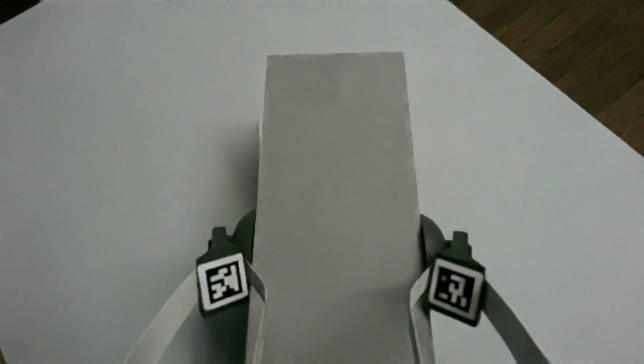

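execute_actions(actions=[{"r2":{"joints":{"arm_m":0.22,"gripper_m":0.03}},"r3":{"joints":{"lift_m":0.94}}}], cameras=[])

execute_actions(actions=[{"r2":{"base":{"rotate_rad":1.31},"joints":{"arm_m":0.1,"head_pan_rad":0,"head_tilt_rad":-0.3}},"r3":{"joints":{"wrist_yaw_rad":1.5,"wrist_pitch_rad":-0.4}}}], cameras=["r2_wrist_camera"])

execute_actions(actions=[{"r2":{"base":{"translate_m":1.0},"joints":{"wrist_yaw_rad":0,"arm_m":0.25}},"r3":{"joints":{"lift_m":1.09,"wrist_pitch_rad":-1.02,"gripper_m":0.15}}}], cameras=["r2_head_camera","r2_wrist_camera"])

Scene clock: 35.47 s.
r1.base_odometry: x=+0.000 y=+0.000 heading=+0.000 (m, m, rad; r1's odometry frame)
r1.turned_by_wheels: +0.000 (rad since the last result)
r1.turned_by_imu: +0.000 (rad since the last result)
r1.base_tilt: forward=+0.4 right=+0.9 (deg)
r1.lidar_m: 1.12 0.85 0.83 0.87 1.24 1.52 1.63 2.30 2.27 0.89 1.29 1.28
r1.head_depth_mm: 1233 1226 1221 1214 1212 1205 1202 / 1310 1315 1296 1296 1284 1286 1277 / 1408 1387 1391 1377 1381 1378 1369 / 1467 1464 1452 1446 1432 1437 1427 / 1290 1282 1264 1262 1256 1239 1225 / 1126 1114 1105 1097 1089 1079 1069 / 991 978 975 973 962 958 943
r1.base_status: not commanded
r1.joint_positions: lift_m=+0.449 arm_m=-0.002 wrist_yaw_rad=+2.898 wrist_pitch_rad=-0.422 wrist_roll_rad=+0.014 gripper_m=+0.037 head_pan_rad=-0.003 head_tilt_rad=-0.005
r1.joint_status: not commanded
r1.motor_effort: left_wheel=+0(1) right_wheel=+1(1) lift_m=+26(26) arm_m=+0(0) wrist_yaw_rad=+0(0) wrist_pitch_rad=+4(5) wrist_roll_rad=+0(0) gripper_m=+0(0) head_pan_rad=+0(0) head_tilt_rad=+1(1) (%)
r1.hand_pose: x=+0.0328 y=+0.0739 z=+0.4613 quat_wxyz=(+0.232, +0.709, +0.062, +0.664) (m; r1's base frame)
r1.wrist_depth_mm: - - 927 827 739 692 626 / - - - 916 830 736 686 / - - - - 897 805 742 / - - 954 946 923 858 772 / 824 801 815 774 785 742 725 / 683 682 - 654 635 643 626 / 593 587 - 583 570 559 551
r2.base_odometry: x=+0.682 y=-0.731 heading=+0.915 (m, m, rad; r2's odometry frame)
r2.turned_by_wheels: +0.000 (rad since the last result)
r2.turned_by_imu: +0.001 (rad since the last result)
r2.base_tilt: forward=+0.7 right=-0.6 (deg)
r2.lidar_m: 2.42 2.71 2.30 2.29 2.54 2.33 1.39 0.71 0.58 0.58 0.64 1.01
r2.head_depth_mm: 2899 - - 683 559 846 1013 / 2970 - - 649 561 886 1083 / 2993 3354 - 524 467 939 1141 / 3203 3446 883 725 606 995 1173 / 3314 3642 923 701 876 1057 1204 / 3390 3744 931 702 921 1135 1228 / 3612 3443 854 704 973 1217 1227
r2.base_status: not commanded
r2.joint_positions: lift_m=+1.029 arm_m=+0.220 wrist_yaw_rad=+0.729 wrist_pitch_rad=-1.040 wrist_roll_rad=-0.003 gripper_m=+0.037 head_pan_rad=-1.493 head_tilt_rad=-0.692
r2.joint_status: gripper_m off_target (ended at +0.037, target +0.030); the others done
r2.on_its_own: gripper_m is held at +0.036, not at your +0.030, by its stall guard, which is not easing now
r2.motor_effort: left_wheel=-2(3) right_wheel=+2(2) lift_m=+30(30) arm_m=-2(3) wrist_yaw_rad=+0(1) wrist_pitch_rad=+6(6) wrist_roll_rad=+1(1) gripper_m=-20(43) head_pan_rad=-2(2) head_tilt_rad=-3(3) (%)
r2.hand_pose: x=+0.0511 y=-0.4466 z=+0.9347 quat_wxyz=(+0.700, +0.547, -0.447, -0.109) (m; r2's base frame)
r2.wrist_depth_mm: - - 298 291 289 284 280 / - - 281 278 272 271 264 / - - - 222 256 253 250 / - - - 187 239 242 237 / - - - 163 165 228 227 / - - 146 144 142 219 215 / - - - 128 130 211 207
r3.base_odometry: x=+1.777 y=-0.290 heading=+2.338 (m, m, rad; r3's odometry frame)
r3.turned_by_wheels: +0.000 (rad since the last result)
r3.turned_by_imu: +0.001 (rad since the last result)
r3.base_tilt: forward=-1.1 right=-0.5 (deg)
r3.lidar_m: 2.17 2.38 1.52 2.06 2.16 2.57 1.61 0.65 0.49 0.47 0.50 0.70
r3.head_depth_mm: 3006 3264 3295 795 650 - - / 2955 3227 3111 789 616 - - / 3171 3223 2923 784 611 - - / - 3293 3170 775 607 534 - / 3037 3299 3196 768 606 - - / 3005 3333 3142 766 602 508 - / 3034 3324 3124 762 598 493 813
r3.base_status: not commanded
r3.joint_positions: lift_m=+0.940 arm_m=-0.002 wrist_yaw_rad=+2.999 wrist_pitch_rad=-0.419 wrist_roll_rad=+0.004 gripper_m=+0.037 head_pan_rad=-1.563 head_tilt_rad=-0.593
r3.joint_status: all done
r3.motor_effort: left_wheel=-2(3) right_wheel=+2(2) lift_m=+36(36) arm_m=+0(1) wrist_yaw_rad=+0(0) wrist_pitch_rad=+8(8) wrist_roll_rad=+1(1) gripper_m=-1(0) head_pan_rad=-2(2) head_tilt_rad=-5(5) (%)
r3.hand_pose: x=+0.0106 y=+0.0787 z=+0.9524 quat_wxyz=(+0.196, +0.702, +0.097, +0.678) (m; r3's base frame)
r3.wrist_depth_mm: - - - - - - - / - - - - - - - / - - - - - - - / - - - - - - - / - - - - - - - / - - - - - - - / - - - - - - -
pictures: none
No camera images: the call's "cameras" was empty. Leave "cameras" out to get every camera's image.

Scene clock: 38.50 s.
r1.base_odometry: x=+0.000 y=+0.000 heading=+0.000 (m, m, rad; r1's odometry frame)
r1.turned_by_wheels: +0.000 (rad since the last result)
r1.turned_by_imu: +0.000 (rad since the last result)
r1.base_tilt: forward=+0.4 right=+1.0 (deg)
r1.lidar_m: 1.11 0.85 0.83 0.87 1.24 1.52 1.62 2.31 2.27 0.89 1.28 1.28
r1.head_depth_mm: 1221 1222 1221 1220 1213 1212 1200 / 1315 1308 1298 1300 1291 1279 1283 / 1406 1393 1390 1384 1381 1380 1370 / 1478 1461 1451 1446 1442 1434 1425 / 1296 1283 1275 1258 1246 1243 1225 / 1127 1113 1104 1098 1086 1081 1067 / 985 981 975 969 960 956 951
r1.base_status: not commanded
r1.joint_positions: lift_m=+0.449 arm_m=-0.002 wrist_yaw_rad=+2.898 wrist_pitch_rad=-0.422 wrist_roll_rad=+0.014 gripper_m=+0.037 head_pan_rad=-0.003 head_tilt_rad=-0.005
r1.joint_status: not commanded
r1.motor_effort: left_wheel=+1(0) right_wheel=+1(1) lift_m=+26(26) arm_m=+0(1) wrist_yaw_rad=+0(0) wrist_pitch_rad=+5(4) wrist_roll_rad=+0(0) gripper_m=+0(0) head_pan_rad=+0(0) head_tilt_rad=+3(0) (%)
r1.hand_pose: x=+0.0328 y=+0.0739 z=+0.4613 quat_wxyz=(+0.232, +0.709, +0.062, +0.664) (m; r1's base frame)
r1.wrist_depth_mm: - - 924 826 751 677 625 / - - - 904 824 735 670 / - - - - 914 787 723 / - - 969 988 927 861 786 / 801 804 834 782 778 752 731 / 690 674 - 666 628 647 637 / 591 590 - 579 559 557 555
r2.base_odometry: x=+0.682 y=-0.731 heading=+2.225 (m, m, rad; r2's odometry frame)
r2.turned_by_wheels: +1.310 (rad since the last result)
r2.turned_by_imu: +1.312 (rad since the last result)
r2.base_tilt: forward=+0.7 right=-0.6 (deg)
r2.lidar_m: 2.29 2.33 2.46 2.30 0.90 0.62 0.58 0.59 0.76 1.66 2.49 2.45
r2.head_depth_mm: 1991 2125 2202 2336 2478 2096 1617 / 1970 2134 - 2333 2465 2078 1632 / 1973 - - 2322 2419 2067 1629 / 1984 - - 2291 2407 2073 1631 / 1980 2093 - 2298 2454 2091 1624 / 1966 2079 2190 2296 2413 2079 1611 / 2003 2089 2189 2286 2418 2083 1620
r2.base_status: done
r2.joint_positions: lift_m=+1.029 arm_m=+0.100 wrist_yaw_rad=+0.729 wrist_pitch_rad=-1.040 wrist_roll_rad=-0.003 gripper_m=+0.040 head_pan_rad=-0.007 head_tilt_rad=-0.310
r2.joint_status: all done
r2.on_its_own: gripper_m is held at +0.039, not at your +0.030, by its stall guard, which is not easing now
r2.motor_effort: left_wheel=-2(6) right_wheel=+2(5) lift_m=+30(30) arm_m=-3(2) wrist_yaw_rad=+1(0) wrist_pitch_rad=+6(6) wrist_roll_rad=+1(1) gripper_m=-19(20) head_pan_rad=+3(28) head_tilt_rad=+4(26) (%)
r2.hand_pose: x=+0.0511 y=-0.3266 z=+0.9347 quat_wxyz=(+0.700, +0.547, -0.447, -0.109) (m; r2's base frame)
r2.wrist_depth_mm: - - - - - - - / - - - - - - - / - - - - - - - / - - - 212 - - - / - - - 171 181 - - / - - 148 144 143 - 917 / - - - 123 123 966 819
r3.base_odometry: x=+1.777 y=-0.290 heading=+2.338 (m, m, rad; r3's odometry frame)
r3.turned_by_wheels: +0.000 (rad since the last result)
r3.turned_by_imu: +0.001 (rad since the last result)
r3.base_tilt: forward=-1.1 right=-0.5 (deg)
r3.lidar_m: 2.17 2.39 1.52 2.06 2.16 2.57 1.61 0.65 0.49 0.47 0.50 0.71
r3.head_depth_mm: 2952 3225 3338 795 649 - - / 2926 3222 3309 790 614 - - / - 3262 2977 782 612 - - / - 3297 3187 774 611 514 - / 2999 3326 3196 767 606 498 783 / 3004 3293 3157 764 602 497 784 / 3023 3335 3183 760 599 506 -
r3.base_status: not commanded
r3.joint_positions: lift_m=+0.940 arm_m=-0.002 wrist_yaw_rad=+1.502 wrist_pitch_rad=-0.419 wrist_roll_rad=+0.004 gripper_m=+0.037 head_pan_rad=-1.563 head_tilt_rad=-0.593
r3.joint_status: all done
r3.motor_effort: left_wheel=-2(2) right_wheel=+2(2) lift_m=+36(35) arm_m=-1(1) wrist_yaw_rad=-2(4) wrist_pitch_rad=+8(9) wrist_roll_rad=+1(1) gripper_m=+0(0) head_pan_rad=-3(2) head_tilt_rad=-4(6) (%)
r3.hand_pose: x=+0.2024 y=-0.1589 z=+0.9524 quat_wxyz=(+0.605, +0.580, -0.406, +0.363) (m; r3's base frame)
r3.wrist_depth_mm: - - - - 945 534 371 / - - - - 967 535 365 / - - - - - 536 386 / - - - - 938 371 382 / - - - - 862 316 308 / - - - - 796 281 255 / - - - - - 524 224
pictures: r2_wrist_camera
camera_calibration (this result's frames):
r2_wrist_camera: T_world_to_cam=[[-0.717939, -0.695143, -0.0365962, -0.148748], [-0.648593, 0.687101, -0.327443, 0.591482], [0.252765, -0.211348, -0.944162, 0.970193], [0, 0, 0, 1]] pos_world=[0.0316084, -0.304761, 1.10425]
Images, in order (width x height): r2_wrist_camera 644x364.

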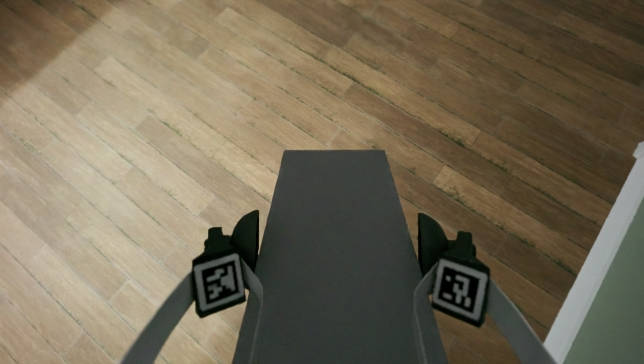

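Scene clock: 49.57 s.
r1.base_odometry: x=+0.000 y=+0.000 heading=+0.000 (m, m, rad; r1's odometry frame)
r1.turned_by_wheels: +0.000 (rad since the last result)
r1.turned_by_imu: +0.000 (rad since the last result)
r1.base_tilt: forward=+0.4 right=+1.0 (deg)
r1.lidar_m: 1.12 0.85 0.83 0.87 1.24 1.52 1.62 2.31 2.27 0.89 1.28 1.28
r1.head_depth_mm: 1231 1219 1221 1215 1205 1211 1208 / 1309 1308 1300 1293 1291 1292 1285 / 1395 1398 1394 1394 1387 1373 1372 / 1475 1469 1457 1446 1441 1442 1426 / 1293 1281 1281 1260 1250 1239 1231 / 1122 1112 1111 1096 1083 1075 1075 / 990 983 975 967 956 957 948
r1.base_status: not commanded
r1.joint_positions: lift_m=+0.449 arm_m=-0.002 wrist_yaw_rad=+2.898 wrist_pitch_rad=-0.422 wrist_roll_rad=+0.014 gripper_m=+0.037 head_pan_rad=-0.003 head_tilt_rad=-0.005
r1.joint_status: not commanded
r1.motor_effort: left_wheel=+1(0) right_wheel=+1(1) lift_m=+26(26) arm_m=+0(0) wrist_yaw_rad=+1(0) wrist_pitch_rad=+4(4) wrist_roll_rad=+0(0) gripper_m=+0(0) head_pan_rad=+0(0) head_tilt_rad=+1(1) (%)
r1.hand_pose: x=+0.0328 y=+0.0739 z=+0.4613 quat_wxyz=(+0.232, +0.709, +0.062, +0.664) (m; r1's base frame)
r1.wrist_depth_mm: - - 945 812 748 683 629 / - - - 923 815 731 678 / - - - - 908 782 736 / - - 976 935 890 840 796 / 813 807 838 778 791 744 724 / 689 674 - 653 618 645 622 / 598 592 - 578 572 559 548
r2.base_odometry: x=+0.074 y=+0.063 heading=+2.225 (m, m, rad; r2's odometry frame)
r2.turned_by_wheels: +0.000 (rad since the last result)
r2.turned_by_imu: +0.003 (rad since the last result)
r2.base_tilt: forward=+0.7 right=-0.4 (deg)
r2.lidar_m: 1.29 1.31 1.70 2.39 2.44 1.68 1.58 1.60 2.04 2.36 1.98 1.38
r2.head_depth_mm: 1049 3942 - 1408 1371 1456 1524 / 1054 - - 3359 1360 1448 1506 / 1049 3938 - 3926 1359 1431 1510 / 1053 3812 1957 1991 1357 1432 1508 / 1053 3798 - - 1359 1434 1510 / 1055 3885 - 1498 1341 1427 1500 / 1057 1161 1216 1269 1350 1419 1498
r2.base_status: done
r2.joint_positions: lift_m=+1.029 arm_m=+0.250 wrist_yaw_rad=+0.002 wrist_pitch_rad=-1.040 wrist_roll_rad=-0.003 gripper_m=+0.040 head_pan_rad=-0.007 head_tilt_rad=-0.310
r2.joint_status: all done
r2.on_its_own: gripper_m is held at +0.039, not at your +0.030, by its stall guard, which is not easing now
r2.motor_effort: left_wheel=-3(3) right_wheel=+3(6) lift_m=+30(30) arm_m=+2(4) wrist_yaw_rad=-3(4) wrist_pitch_rad=+6(6) wrist_roll_rad=+1(1) gripper_m=-19(19) head_pan_rad=+1(2) head_tilt_rad=+3(4) (%)
r2.hand_pose: x=-0.0214 y=-0.5036 z=+0.9347 quat_wxyz=(+0.615, +0.353, -0.612, -0.351) (m; r2's base frame)
r2.wrist_depth_mm: - - - - - - - / - - - - - - - / - - - - - - - / - - - 212 - - - / - - - 171 181 - - / - - 149 143 143 - - / - - - 123 123 984 973
r3.base_odometry: x=+1.777 y=-0.290 heading=+2.338 (m, m, rad; r3's odometry frame)
r3.turned_by_wheels: +0.000 (rad since the last result)
r3.turned_by_imu: +0.003 (rad since the last result)
r3.base_tilt: forward=-1.0 right=-0.5 (deg)
r3.lidar_m: 2.17 2.39 1.52 2.06 2.16 2.57 1.62 0.65 0.49 0.47 0.50 0.70
r3.head_depth_mm: - - - - - - 824 / - - - - - - - / - - - - - - - / - 3273 3217 777 639 - - / 2918 3267 3142 773 633 - - / 3039 3262 3116 768 - - 809 / 3060 3353 3096 763 - - 840
r3.base_status: not commanded
r3.joint_positions: lift_m=+1.090 arm_m=-0.002 wrist_yaw_rad=+1.502 wrist_pitch_rad=-1.025 wrist_roll_rad=+0.004 gripper_m=+0.150 head_pan_rad=-1.563 head_tilt_rad=-0.593
r3.joint_status: all done
r3.motor_effort: left_wheel=-3(3) right_wheel=+3(2) lift_m=+36(36) arm_m=-1(1) wrist_yaw_rad=-2(1) wrist_pitch_rad=+2(7) wrist_roll_rad=+1(1) gripper_m=+0(86) head_pan_rad=-2(2) head_tilt_rad=-5(5) (%)
r3.hand_pose: x=+0.0908 y=-0.1513 z=+0.9971 quat_wxyz=(+0.687, +0.674, -0.215, +0.165) (m; r3's base frame)
r3.wrist_depth_mm: - - - - - 397 397 / - - - - - 369 377 / - - - - - 345 350 / - - - - - 328 327 / - - - - - 311 308 / - - - - - - 297 / - - - - 964 291 280
pictures: r2_head_camera (sideways: a quarter turn clockwise sets it upright), r2_wrist_camera
camera_calibration (this result's frames):
r2_head_camera: T_world_to_cam=[[-0.274264, -0.0122053, -0.961577, 1.27008], [-0.0276758, 0.999605, -0.00479425, 0.00882824], [0.961256, 0.0252975, -0.274494, 0.312449], [0, 0, 0, 1]] pos_world=[0.0482375, -0.00122722, 1.30709]
r2_wrist_camera: T_world_to_cam=[[-0.998456, -0.0417172, -0.0366823, -0.000638622], [-0.0274316, 0.944472, -0.327445, 0.809014], [0.0483055, -0.325933, -0.944158, 0.889013], [0, 0, 0, 1]] pos_world=[-0.0213893, -0.474359, 1.10425]
Images, in order (width x height): r2_head_camera 896x504, r2_wrist_camera 644x364.

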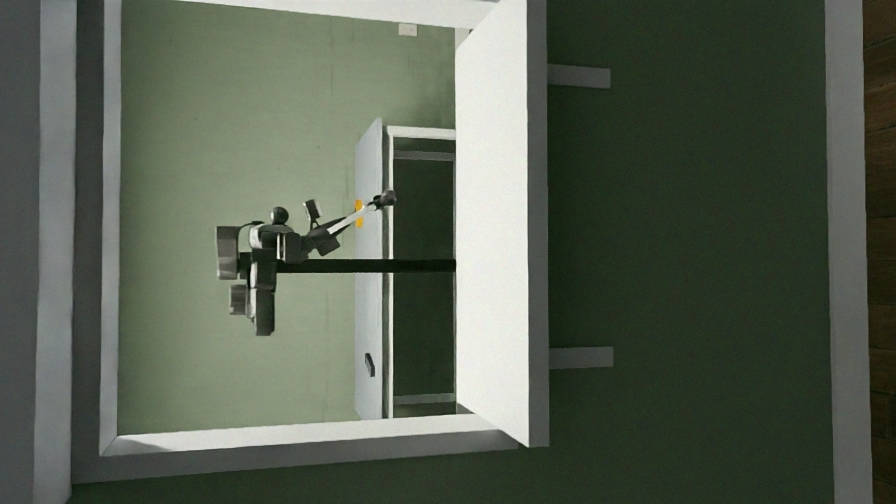

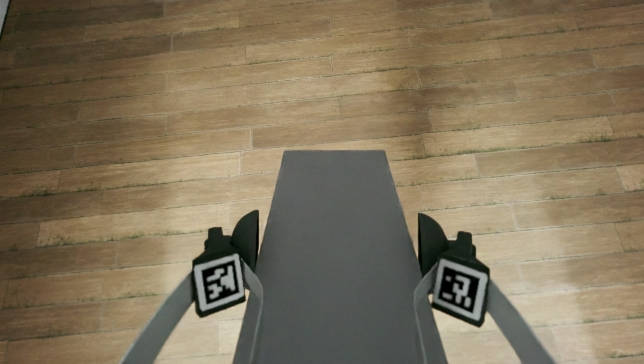

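execute_actions(actions=[{"r2":{"base":{"translate_m":0.48},"joints":{"wrist_pitch_rad":-0.38,"lift_m":0.94,"head_pan_rad":-1.57,"head_tilt_rad":-0.6}}}], cameras=["r2_head_camera","r2_wrist_camera"])

Scene clock: 55.67 s.
r1.base_odometry: x=+0.000 y=+0.000 heading=+0.000 (m, m, rad; r1's odometry frame)
r1.turned_by_wheels: +0.000 (rad since the last result)
r1.turned_by_imu: +0.000 (rad since the last result)
r1.base_tilt: forward=+0.4 right=+0.9 (deg)
r1.lidar_m: 1.12 0.85 0.82 0.87 1.24 1.52 1.62 2.31 2.27 0.89 1.28 1.28
r1.head_depth_mm: 1226 1226 1224 1217 1212 1206 1205 / 1307 1306 1300 1302 1297 1294 1288 / 1408 1388 1389 1383 1384 1373 1378 / 1476 1461 1467 1442 1433 1437 1420 / 1296 1279 1270 1257 1244 1238 1233 / 1125 1116 1106 1093 1086 1075 1072 / 990 984 973 966 959 957 955
r1.base_status: not commanded
r1.joint_positions: lift_m=+0.449 arm_m=-0.002 wrist_yaw_rad=+2.898 wrist_pitch_rad=-0.422 wrist_roll_rad=+0.014 gripper_m=+0.037 head_pan_rad=-0.003 head_tilt_rad=-0.005
r1.joint_status: not commanded
r1.motor_effort: left_wheel=+0(1) right_wheel=+0(0) lift_m=+26(26) arm_m=+0(0) wrist_yaw_rad=+0(0) wrist_pitch_rad=+5(4) wrist_roll_rad=+0(0) gripper_m=+0(0) head_pan_rad=+0(0) head_tilt_rad=+2(1) (%)
r1.hand_pose: x=+0.0328 y=+0.0739 z=+0.4613 quat_wxyz=(+0.232, +0.709, +0.062, +0.664) (m; r1's base frame)
r1.wrist_depth_mm: - - 921 829 756 690 623 / - - - 875 815 721 671 / - - - - 893 799 734 / - - 964 963 898 837 790 / 815 813 812 772 783 733 725 / 685 681 - 657 634 635 628 / 583 591 - 581 567 560 550
r2.base_odometry: x=-0.218 y=+0.444 heading=+2.225 (m, m, rad; r2's odometry frame)
r2.turned_by_wheels: +0.000 (rad since the last result)
r2.turned_by_imu: +0.002 (rad since the last result)
r2.base_tilt: forward=+0.6 right=-0.5 (deg)
r2.lidar_m: 0.81 0.83 1.07 2.41 2.47 2.19 2.06 2.09 2.47 2.32 1.26 0.86
r2.head_depth_mm: 1985 2197 2314 - 1871 1532 1290 / 1992 2205 2331 - 1838 1527 1285 / 1971 2196 2348 - 1812 1534 1287 / 1978 2179 2375 2445 1869 1526 1301 / 1988 2168 2382 2468 1879 1534 1298 / 1972 2185 2380 2454 1889 1547 1295 / 1982 2176 2354 2339 1898 1544 1294
r2.base_status: done
r2.joint_positions: lift_m=+0.941 arm_m=+0.250 wrist_yaw_rad=+0.002 wrist_pitch_rad=-0.401 wrist_roll_rad=-0.001 gripper_m=+0.039 head_pan_rad=-1.563 head_tilt_rad=-0.593
r2.joint_status: all done
r2.on_its_own: gripper_m is held at +0.039, not at your +0.030, by its stall guard, which is not easing now
r2.motor_effort: left_wheel=-3(11) right_wheel=+2(6) lift_m=+7(27) arm_m=+2(3) wrist_yaw_rad=-3(18) wrist_pitch_rad=+7(10) wrist_roll_rad=+0(1) gripper_m=+0(19) head_pan_rad=-3(29) head_tilt_rad=-3(22) (%)
r2.hand_pose: x=-0.0210 y=-0.6212 z=+0.9572 quat_wxyz=(+0.694, +0.142, -0.692, -0.140) (m; r2's base frame)
r2.wrist_depth_mm: - - - - - - - / - - - - - - - / - - - - - - - / - - - - - - - / - - - - - - - / - - - - - - - / - - - - - - -
r3.base_odometry: x=+1.777 y=-0.290 heading=+2.338 (m, m, rad; r3's odometry frame)
r3.turned_by_wheels: +0.000 (rad since the last result)
r3.turned_by_imu: +0.001 (rad since the last result)
r3.base_tilt: forward=-1.1 right=-0.5 (deg)
r3.lidar_m: 2.17 2.39 1.52 2.06 2.16 2.57 1.61 0.65 0.49 0.47 0.50 0.70
r3.head_depth_mm: - - - - - - 825 / - - - - - - - / - - - - - - - / - 3252 3235 773 639 - - / 3001 3292 3176 772 633 - - / 2889 3286 3099 765 - - 804 / 2976 3304 3144 762 - - 832
r3.base_status: not commanded
r3.joint_positions: lift_m=+1.090 arm_m=-0.002 wrist_yaw_rad=+1.502 wrist_pitch_rad=-1.025 wrist_roll_rad=+0.004 gripper_m=+0.150 head_pan_rad=-1.563 head_tilt_rad=-0.593
r3.joint_status: not commanded
r3.motor_effort: left_wheel=-2(2) right_wheel=+2(3) lift_m=+36(36) arm_m=+0(1) wrist_yaw_rad=-1(3) wrist_pitch_rad=+2(2) wrist_roll_rad=+1(1) gripper_m=+1(0) head_pan_rad=-2(2) head_tilt_rad=-5(6) (%)
r3.hand_pose: x=+0.0908 y=-0.1513 z=+0.9971 quat_wxyz=(+0.687, +0.674, -0.215, +0.165) (m; r3's base frame)
r3.wrist_depth_mm: - - - - - 391 403 / - - - - - 374 375 / - - - - - 348 350 / - - - - - 333 333 / - - - - - 310 311 / - - - - - - 297 / - - - - 984 293 278
pictures: r2_head_camera (sideways: a quarter turn clockwise sets it upright), r2_wrist_camera
camera_calibration (this result's frames):
r2_head_camera: T_world_to_cam=[[-0.0183805, 0.531664, -0.846756, 1.1187], [0.999077, 0.0426478, 0.00509095, -0.0103043], [0.038819, -0.845881, -0.531958, 0.653116], [0, 0, 0, 1]] pos_world=[0.00550377, -0.041874, 1.29475]
r2_wrist_camera: T_world_to_cam=[[-0.998417, -0.0557284, -0.00756569, -0.0408965], [-0.0251731, 0.563131, -0.825984, 1.16776], [0.0502912, -0.824486, -0.563642, 0.197977], [0, 0, 0, 1]] pos_world=[-0.0213922, -0.496649, 1.07583]
Images, in order (width x height): r2_head_camera 896x504, r2_wrist_camera 644x364.

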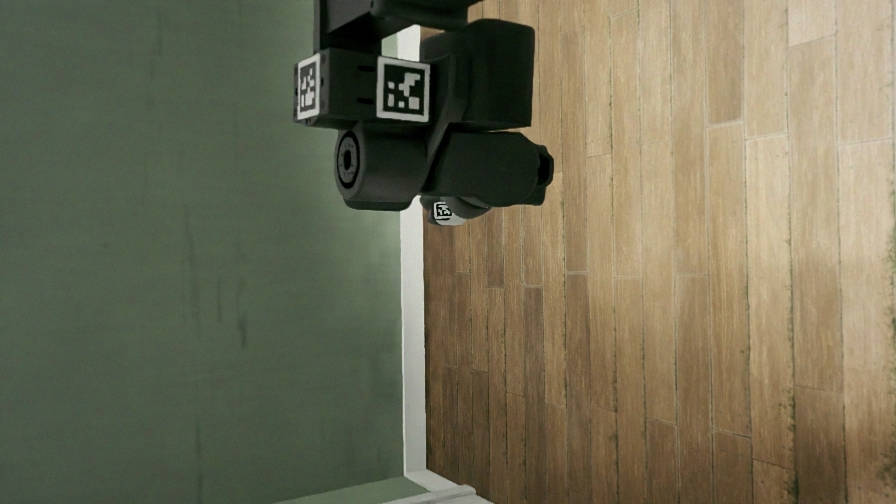

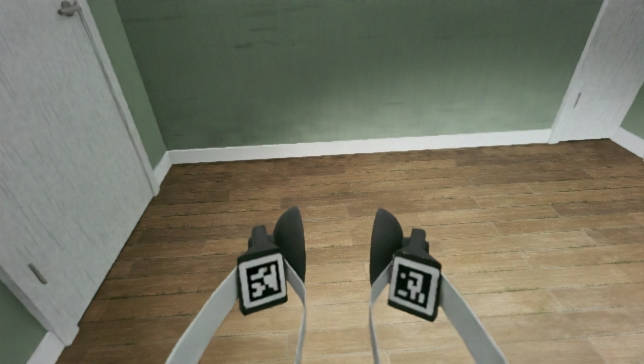

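execute_actions(actions=[{"r2":{"base":{"translate_m":-0.4},"joints":{"wrist_pitch_rad":-1.3,"lift_m":0.5,"arm_m":0.25,"gripper_m":0.15,"head_pan_rad":-1.57,"head_tilt_rad":-1.1}}}], cameras=["r2_head_camera","r2_wrist_camera","r2_nav_camera"])

Scene clock: 60.87 s.
r1.base_odometry: x=+0.000 y=+0.000 heading=+0.000 (m, m, rad; r1's odometry frame)
r1.turned_by_wheels: +0.000 (rad since the last result)
r1.turned_by_imu: +0.000 (rad since the last result)
r1.base_tilt: forward=+0.3 right=+0.9 (deg)
r1.lidar_m: 1.12 0.85 0.83 0.87 1.24 1.52 1.62 2.30 2.27 0.89 1.28 1.28
r1.head_depth_mm: 1233 1228 1224 1222 1214 1214 1204 / 1304 1295 1299 1294 1299 1282 1291 / 1405 1400 1391 1388 1379 1379 1366 / 1479 1466 1456 1445 1436 1438 1448 / 1296 1282 1270 1264 1248 1230 1226 / 1120 1112 1105 1094 1087 1073 1073 / 988 980 975 969 960 955 951
r1.base_status: not commanded
r1.joint_positions: lift_m=+0.449 arm_m=-0.002 wrist_yaw_rad=+2.898 wrist_pitch_rad=-0.422 wrist_roll_rad=+0.014 gripper_m=+0.037 head_pan_rad=-0.003 head_tilt_rad=-0.005
r1.joint_status: not commanded
r1.motor_effort: left_wheel=+1(0) right_wheel=+2(1) lift_m=+26(26) arm_m=+0(1) wrist_yaw_rad=+0(0) wrist_pitch_rad=+4(4) wrist_roll_rad=+0(0) gripper_m=+0(0) head_pan_rad=+0(0) head_tilt_rad=+1(1) (%)
r1.hand_pose: x=+0.0328 y=+0.0739 z=+0.4613 quat_wxyz=(+0.232, +0.709, +0.062, +0.664) (m; r1's base frame)
r1.wrist_depth_mm: - - 930 822 734 683 625 / - - - 918 833 734 691 / - - - - 903 798 716 / - - 974 945 914 859 784 / 828 803 806 768 788 750 729 / 696 688 - 654 632 631 633 / 587 592 - 582 563 554 542
r2.base_odometry: x=+0.025 y=+0.126 heading=+2.225 (m, m, rad; r2's odometry frame)
r2.turned_by_wheels: +0.000 (rad since the last result)
r2.turned_by_imu: +0.000 (rad since the last result)
r2.base_tilt: forward=+0.7 right=-0.6 (deg)
r2.lidar_m: 1.21 1.23 1.58 2.40 2.45 1.76 1.65 1.68 2.15 2.36 1.86 1.29
r2.head_depth_mm: 2132 1851 1625 1459 1309 1196 1104 / 2126 1845 1640 1504 1319 1216 - / 2156 1855 1632 - 1319 1201 - / 2177 1860 1653 1472 1319 1205 1105 / 2132 1870 1639 1472 1332 1205 1110 / 2176 1887 1657 1481 1336 1214 1116 / 2194 1895 1658 1486 1343 1218 1118
r2.base_status: done
r2.joint_positions: lift_m=+0.501 arm_m=+0.250 wrist_yaw_rad=+0.002 wrist_pitch_rad=-1.300 wrist_roll_rad=-0.001 gripper_m=+0.150 head_pan_rad=-1.563 head_tilt_rad=-1.086
r2.joint_status: all done
r2.motor_effort: left_wheel=-2(7) right_wheel=+1(2) lift_m=+7(6) arm_m=+2(1) wrist_yaw_rad=-3(3) wrist_pitch_rad=+0(7) wrist_roll_rad=+0(0) gripper_m=+1(84) head_pan_rad=-3(2) head_tilt_rad=-5(30) (%)
r2.hand_pose: x=-0.0215 y=-0.4401 z=+0.3861 quat_wxyz=(+0.564, +0.429, -0.562, -0.427) (m; r2's base frame)
r2.wrist_depth_mm: 589 586 566 563 555 550 542 / 583 580 566 569 530 551 543 / 584 577 562 547 549 540 536 / 573 558 565 549 542 534 531 / 564 558 552 536 554 537 527 / 568 - 547 544 531 526 518 / 558 553 542 541 522 523 519
r3.base_odometry: x=+1.777 y=-0.290 heading=+2.338 (m, m, rad; r3's odometry frame)
r3.turned_by_wheels: +0.000 (rad since the last result)
r3.turned_by_imu: +0.001 (rad since the last result)
r3.base_tilt: forward=-1.0 right=-0.5 (deg)
r3.lidar_m: 2.18 2.38 1.52 2.06 2.16 2.57 1.61 0.65 0.49 0.47 0.50 0.70
r3.head_depth_mm: - - - - - - 827 / - - - - - - - / - - - - - - - / - 3229 3211 775 637 - - / 3017 3281 3003 769 632 - - / 3072 3325 3197 764 - - 803 / 3023 3337 3138 761 - - 834
r3.base_status: not commanded
r3.joint_positions: lift_m=+1.090 arm_m=-0.002 wrist_yaw_rad=+1.502 wrist_pitch_rad=-1.025 wrist_roll_rad=+0.004 gripper_m=+0.150 head_pan_rad=-1.563 head_tilt_rad=-0.593
r3.joint_status: not commanded
r3.motor_effort: left_wheel=-2(2) right_wheel=+2(2) lift_m=+35(36) arm_m=-1(0) wrist_yaw_rad=-2(2) wrist_pitch_rad=+2(2) wrist_roll_rad=+0(1) gripper_m=+0(0) head_pan_rad=-2(2) head_tilt_rad=-5(5) (%)
r3.hand_pose: x=+0.0908 y=-0.1513 z=+0.9971 quat_wxyz=(+0.687, +0.674, -0.215, +0.165) (m; r3's base frame)
r3.wrist_depth_mm: - - - - - 398 399 / - - - - - 370 375 / - - - - - 348 347 / - - - - - 328 329 / - - - - - 309 309 / - - - - - - 295 / - - - - - 293 277
pictures: r2_head_camera (sideways: a quarter turn clockwise sets it upright), r2_nav_camera (sideways: a quarter turn counterclockwise sets it upright), r2_wrist_camera
camera_calibration (this result's frames):
r2_head_camera: T_world_to_cam=[[-0.0207548, 0.869299, -0.493851, 0.658831], [0.999143, 0.035732, 0.0209067, -0.0308866], [0.0358205, -0.492994, -0.869295, 1.09185], [0, 0, 0, 1]] pos_world=[0.00542337, -0.0333412, 1.27515]
r2_nav_camera: T_world_to_cam=[[0.0394748, -0.862354, 0.504764, -0.617764], [-0.998908, -0.0466997, -0.0016642, 0.0599539], [0.0250075, -0.504147, -0.863256, 1.08297], [0, 0, 0, 1]] pos_world=[0.0571921, 0.0160464, 1.24681]
r2_wrist_camera: T_world_to_cam=[[-0.99851, -0.0290335, -0.0462014, -0.00898519], [-0.0255674, 0.996936, -0.0739215, 0.494636], [0.0482061, -0.0726301, -0.996193, 0.523286], [0, 0, 0, 1]] pos_world=[-0.0215509, -0.455375, 0.557444]
Images, in order (width x height): r2_head_camera 896x504, r2_nav_camera 672x504, r2_wrist_camera 644x364.

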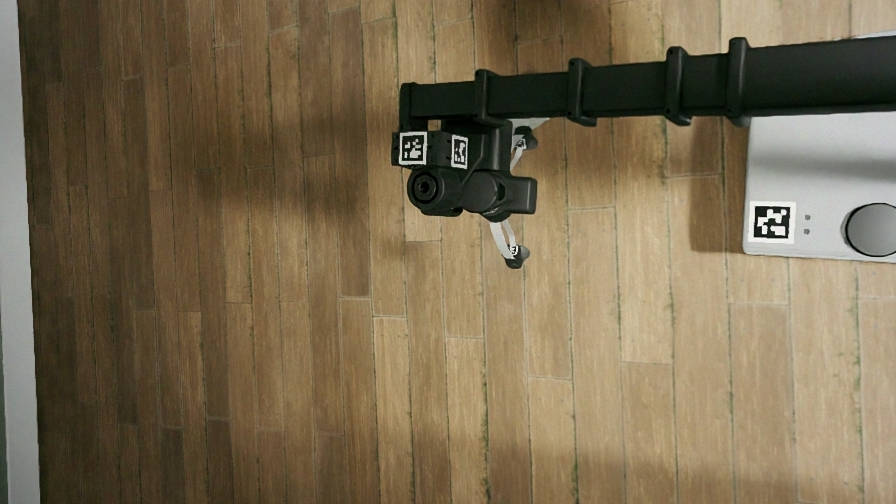

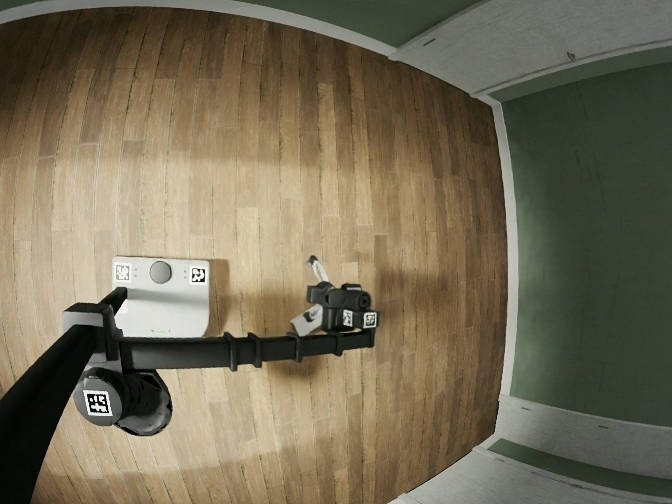

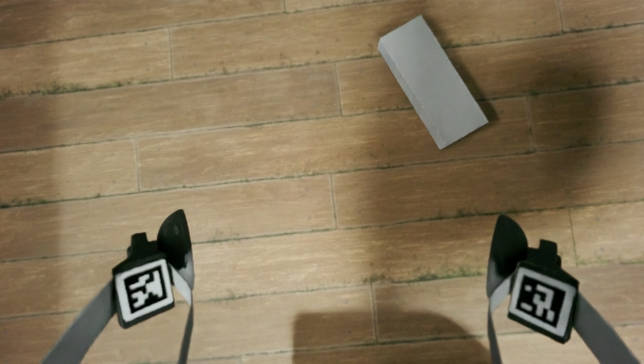

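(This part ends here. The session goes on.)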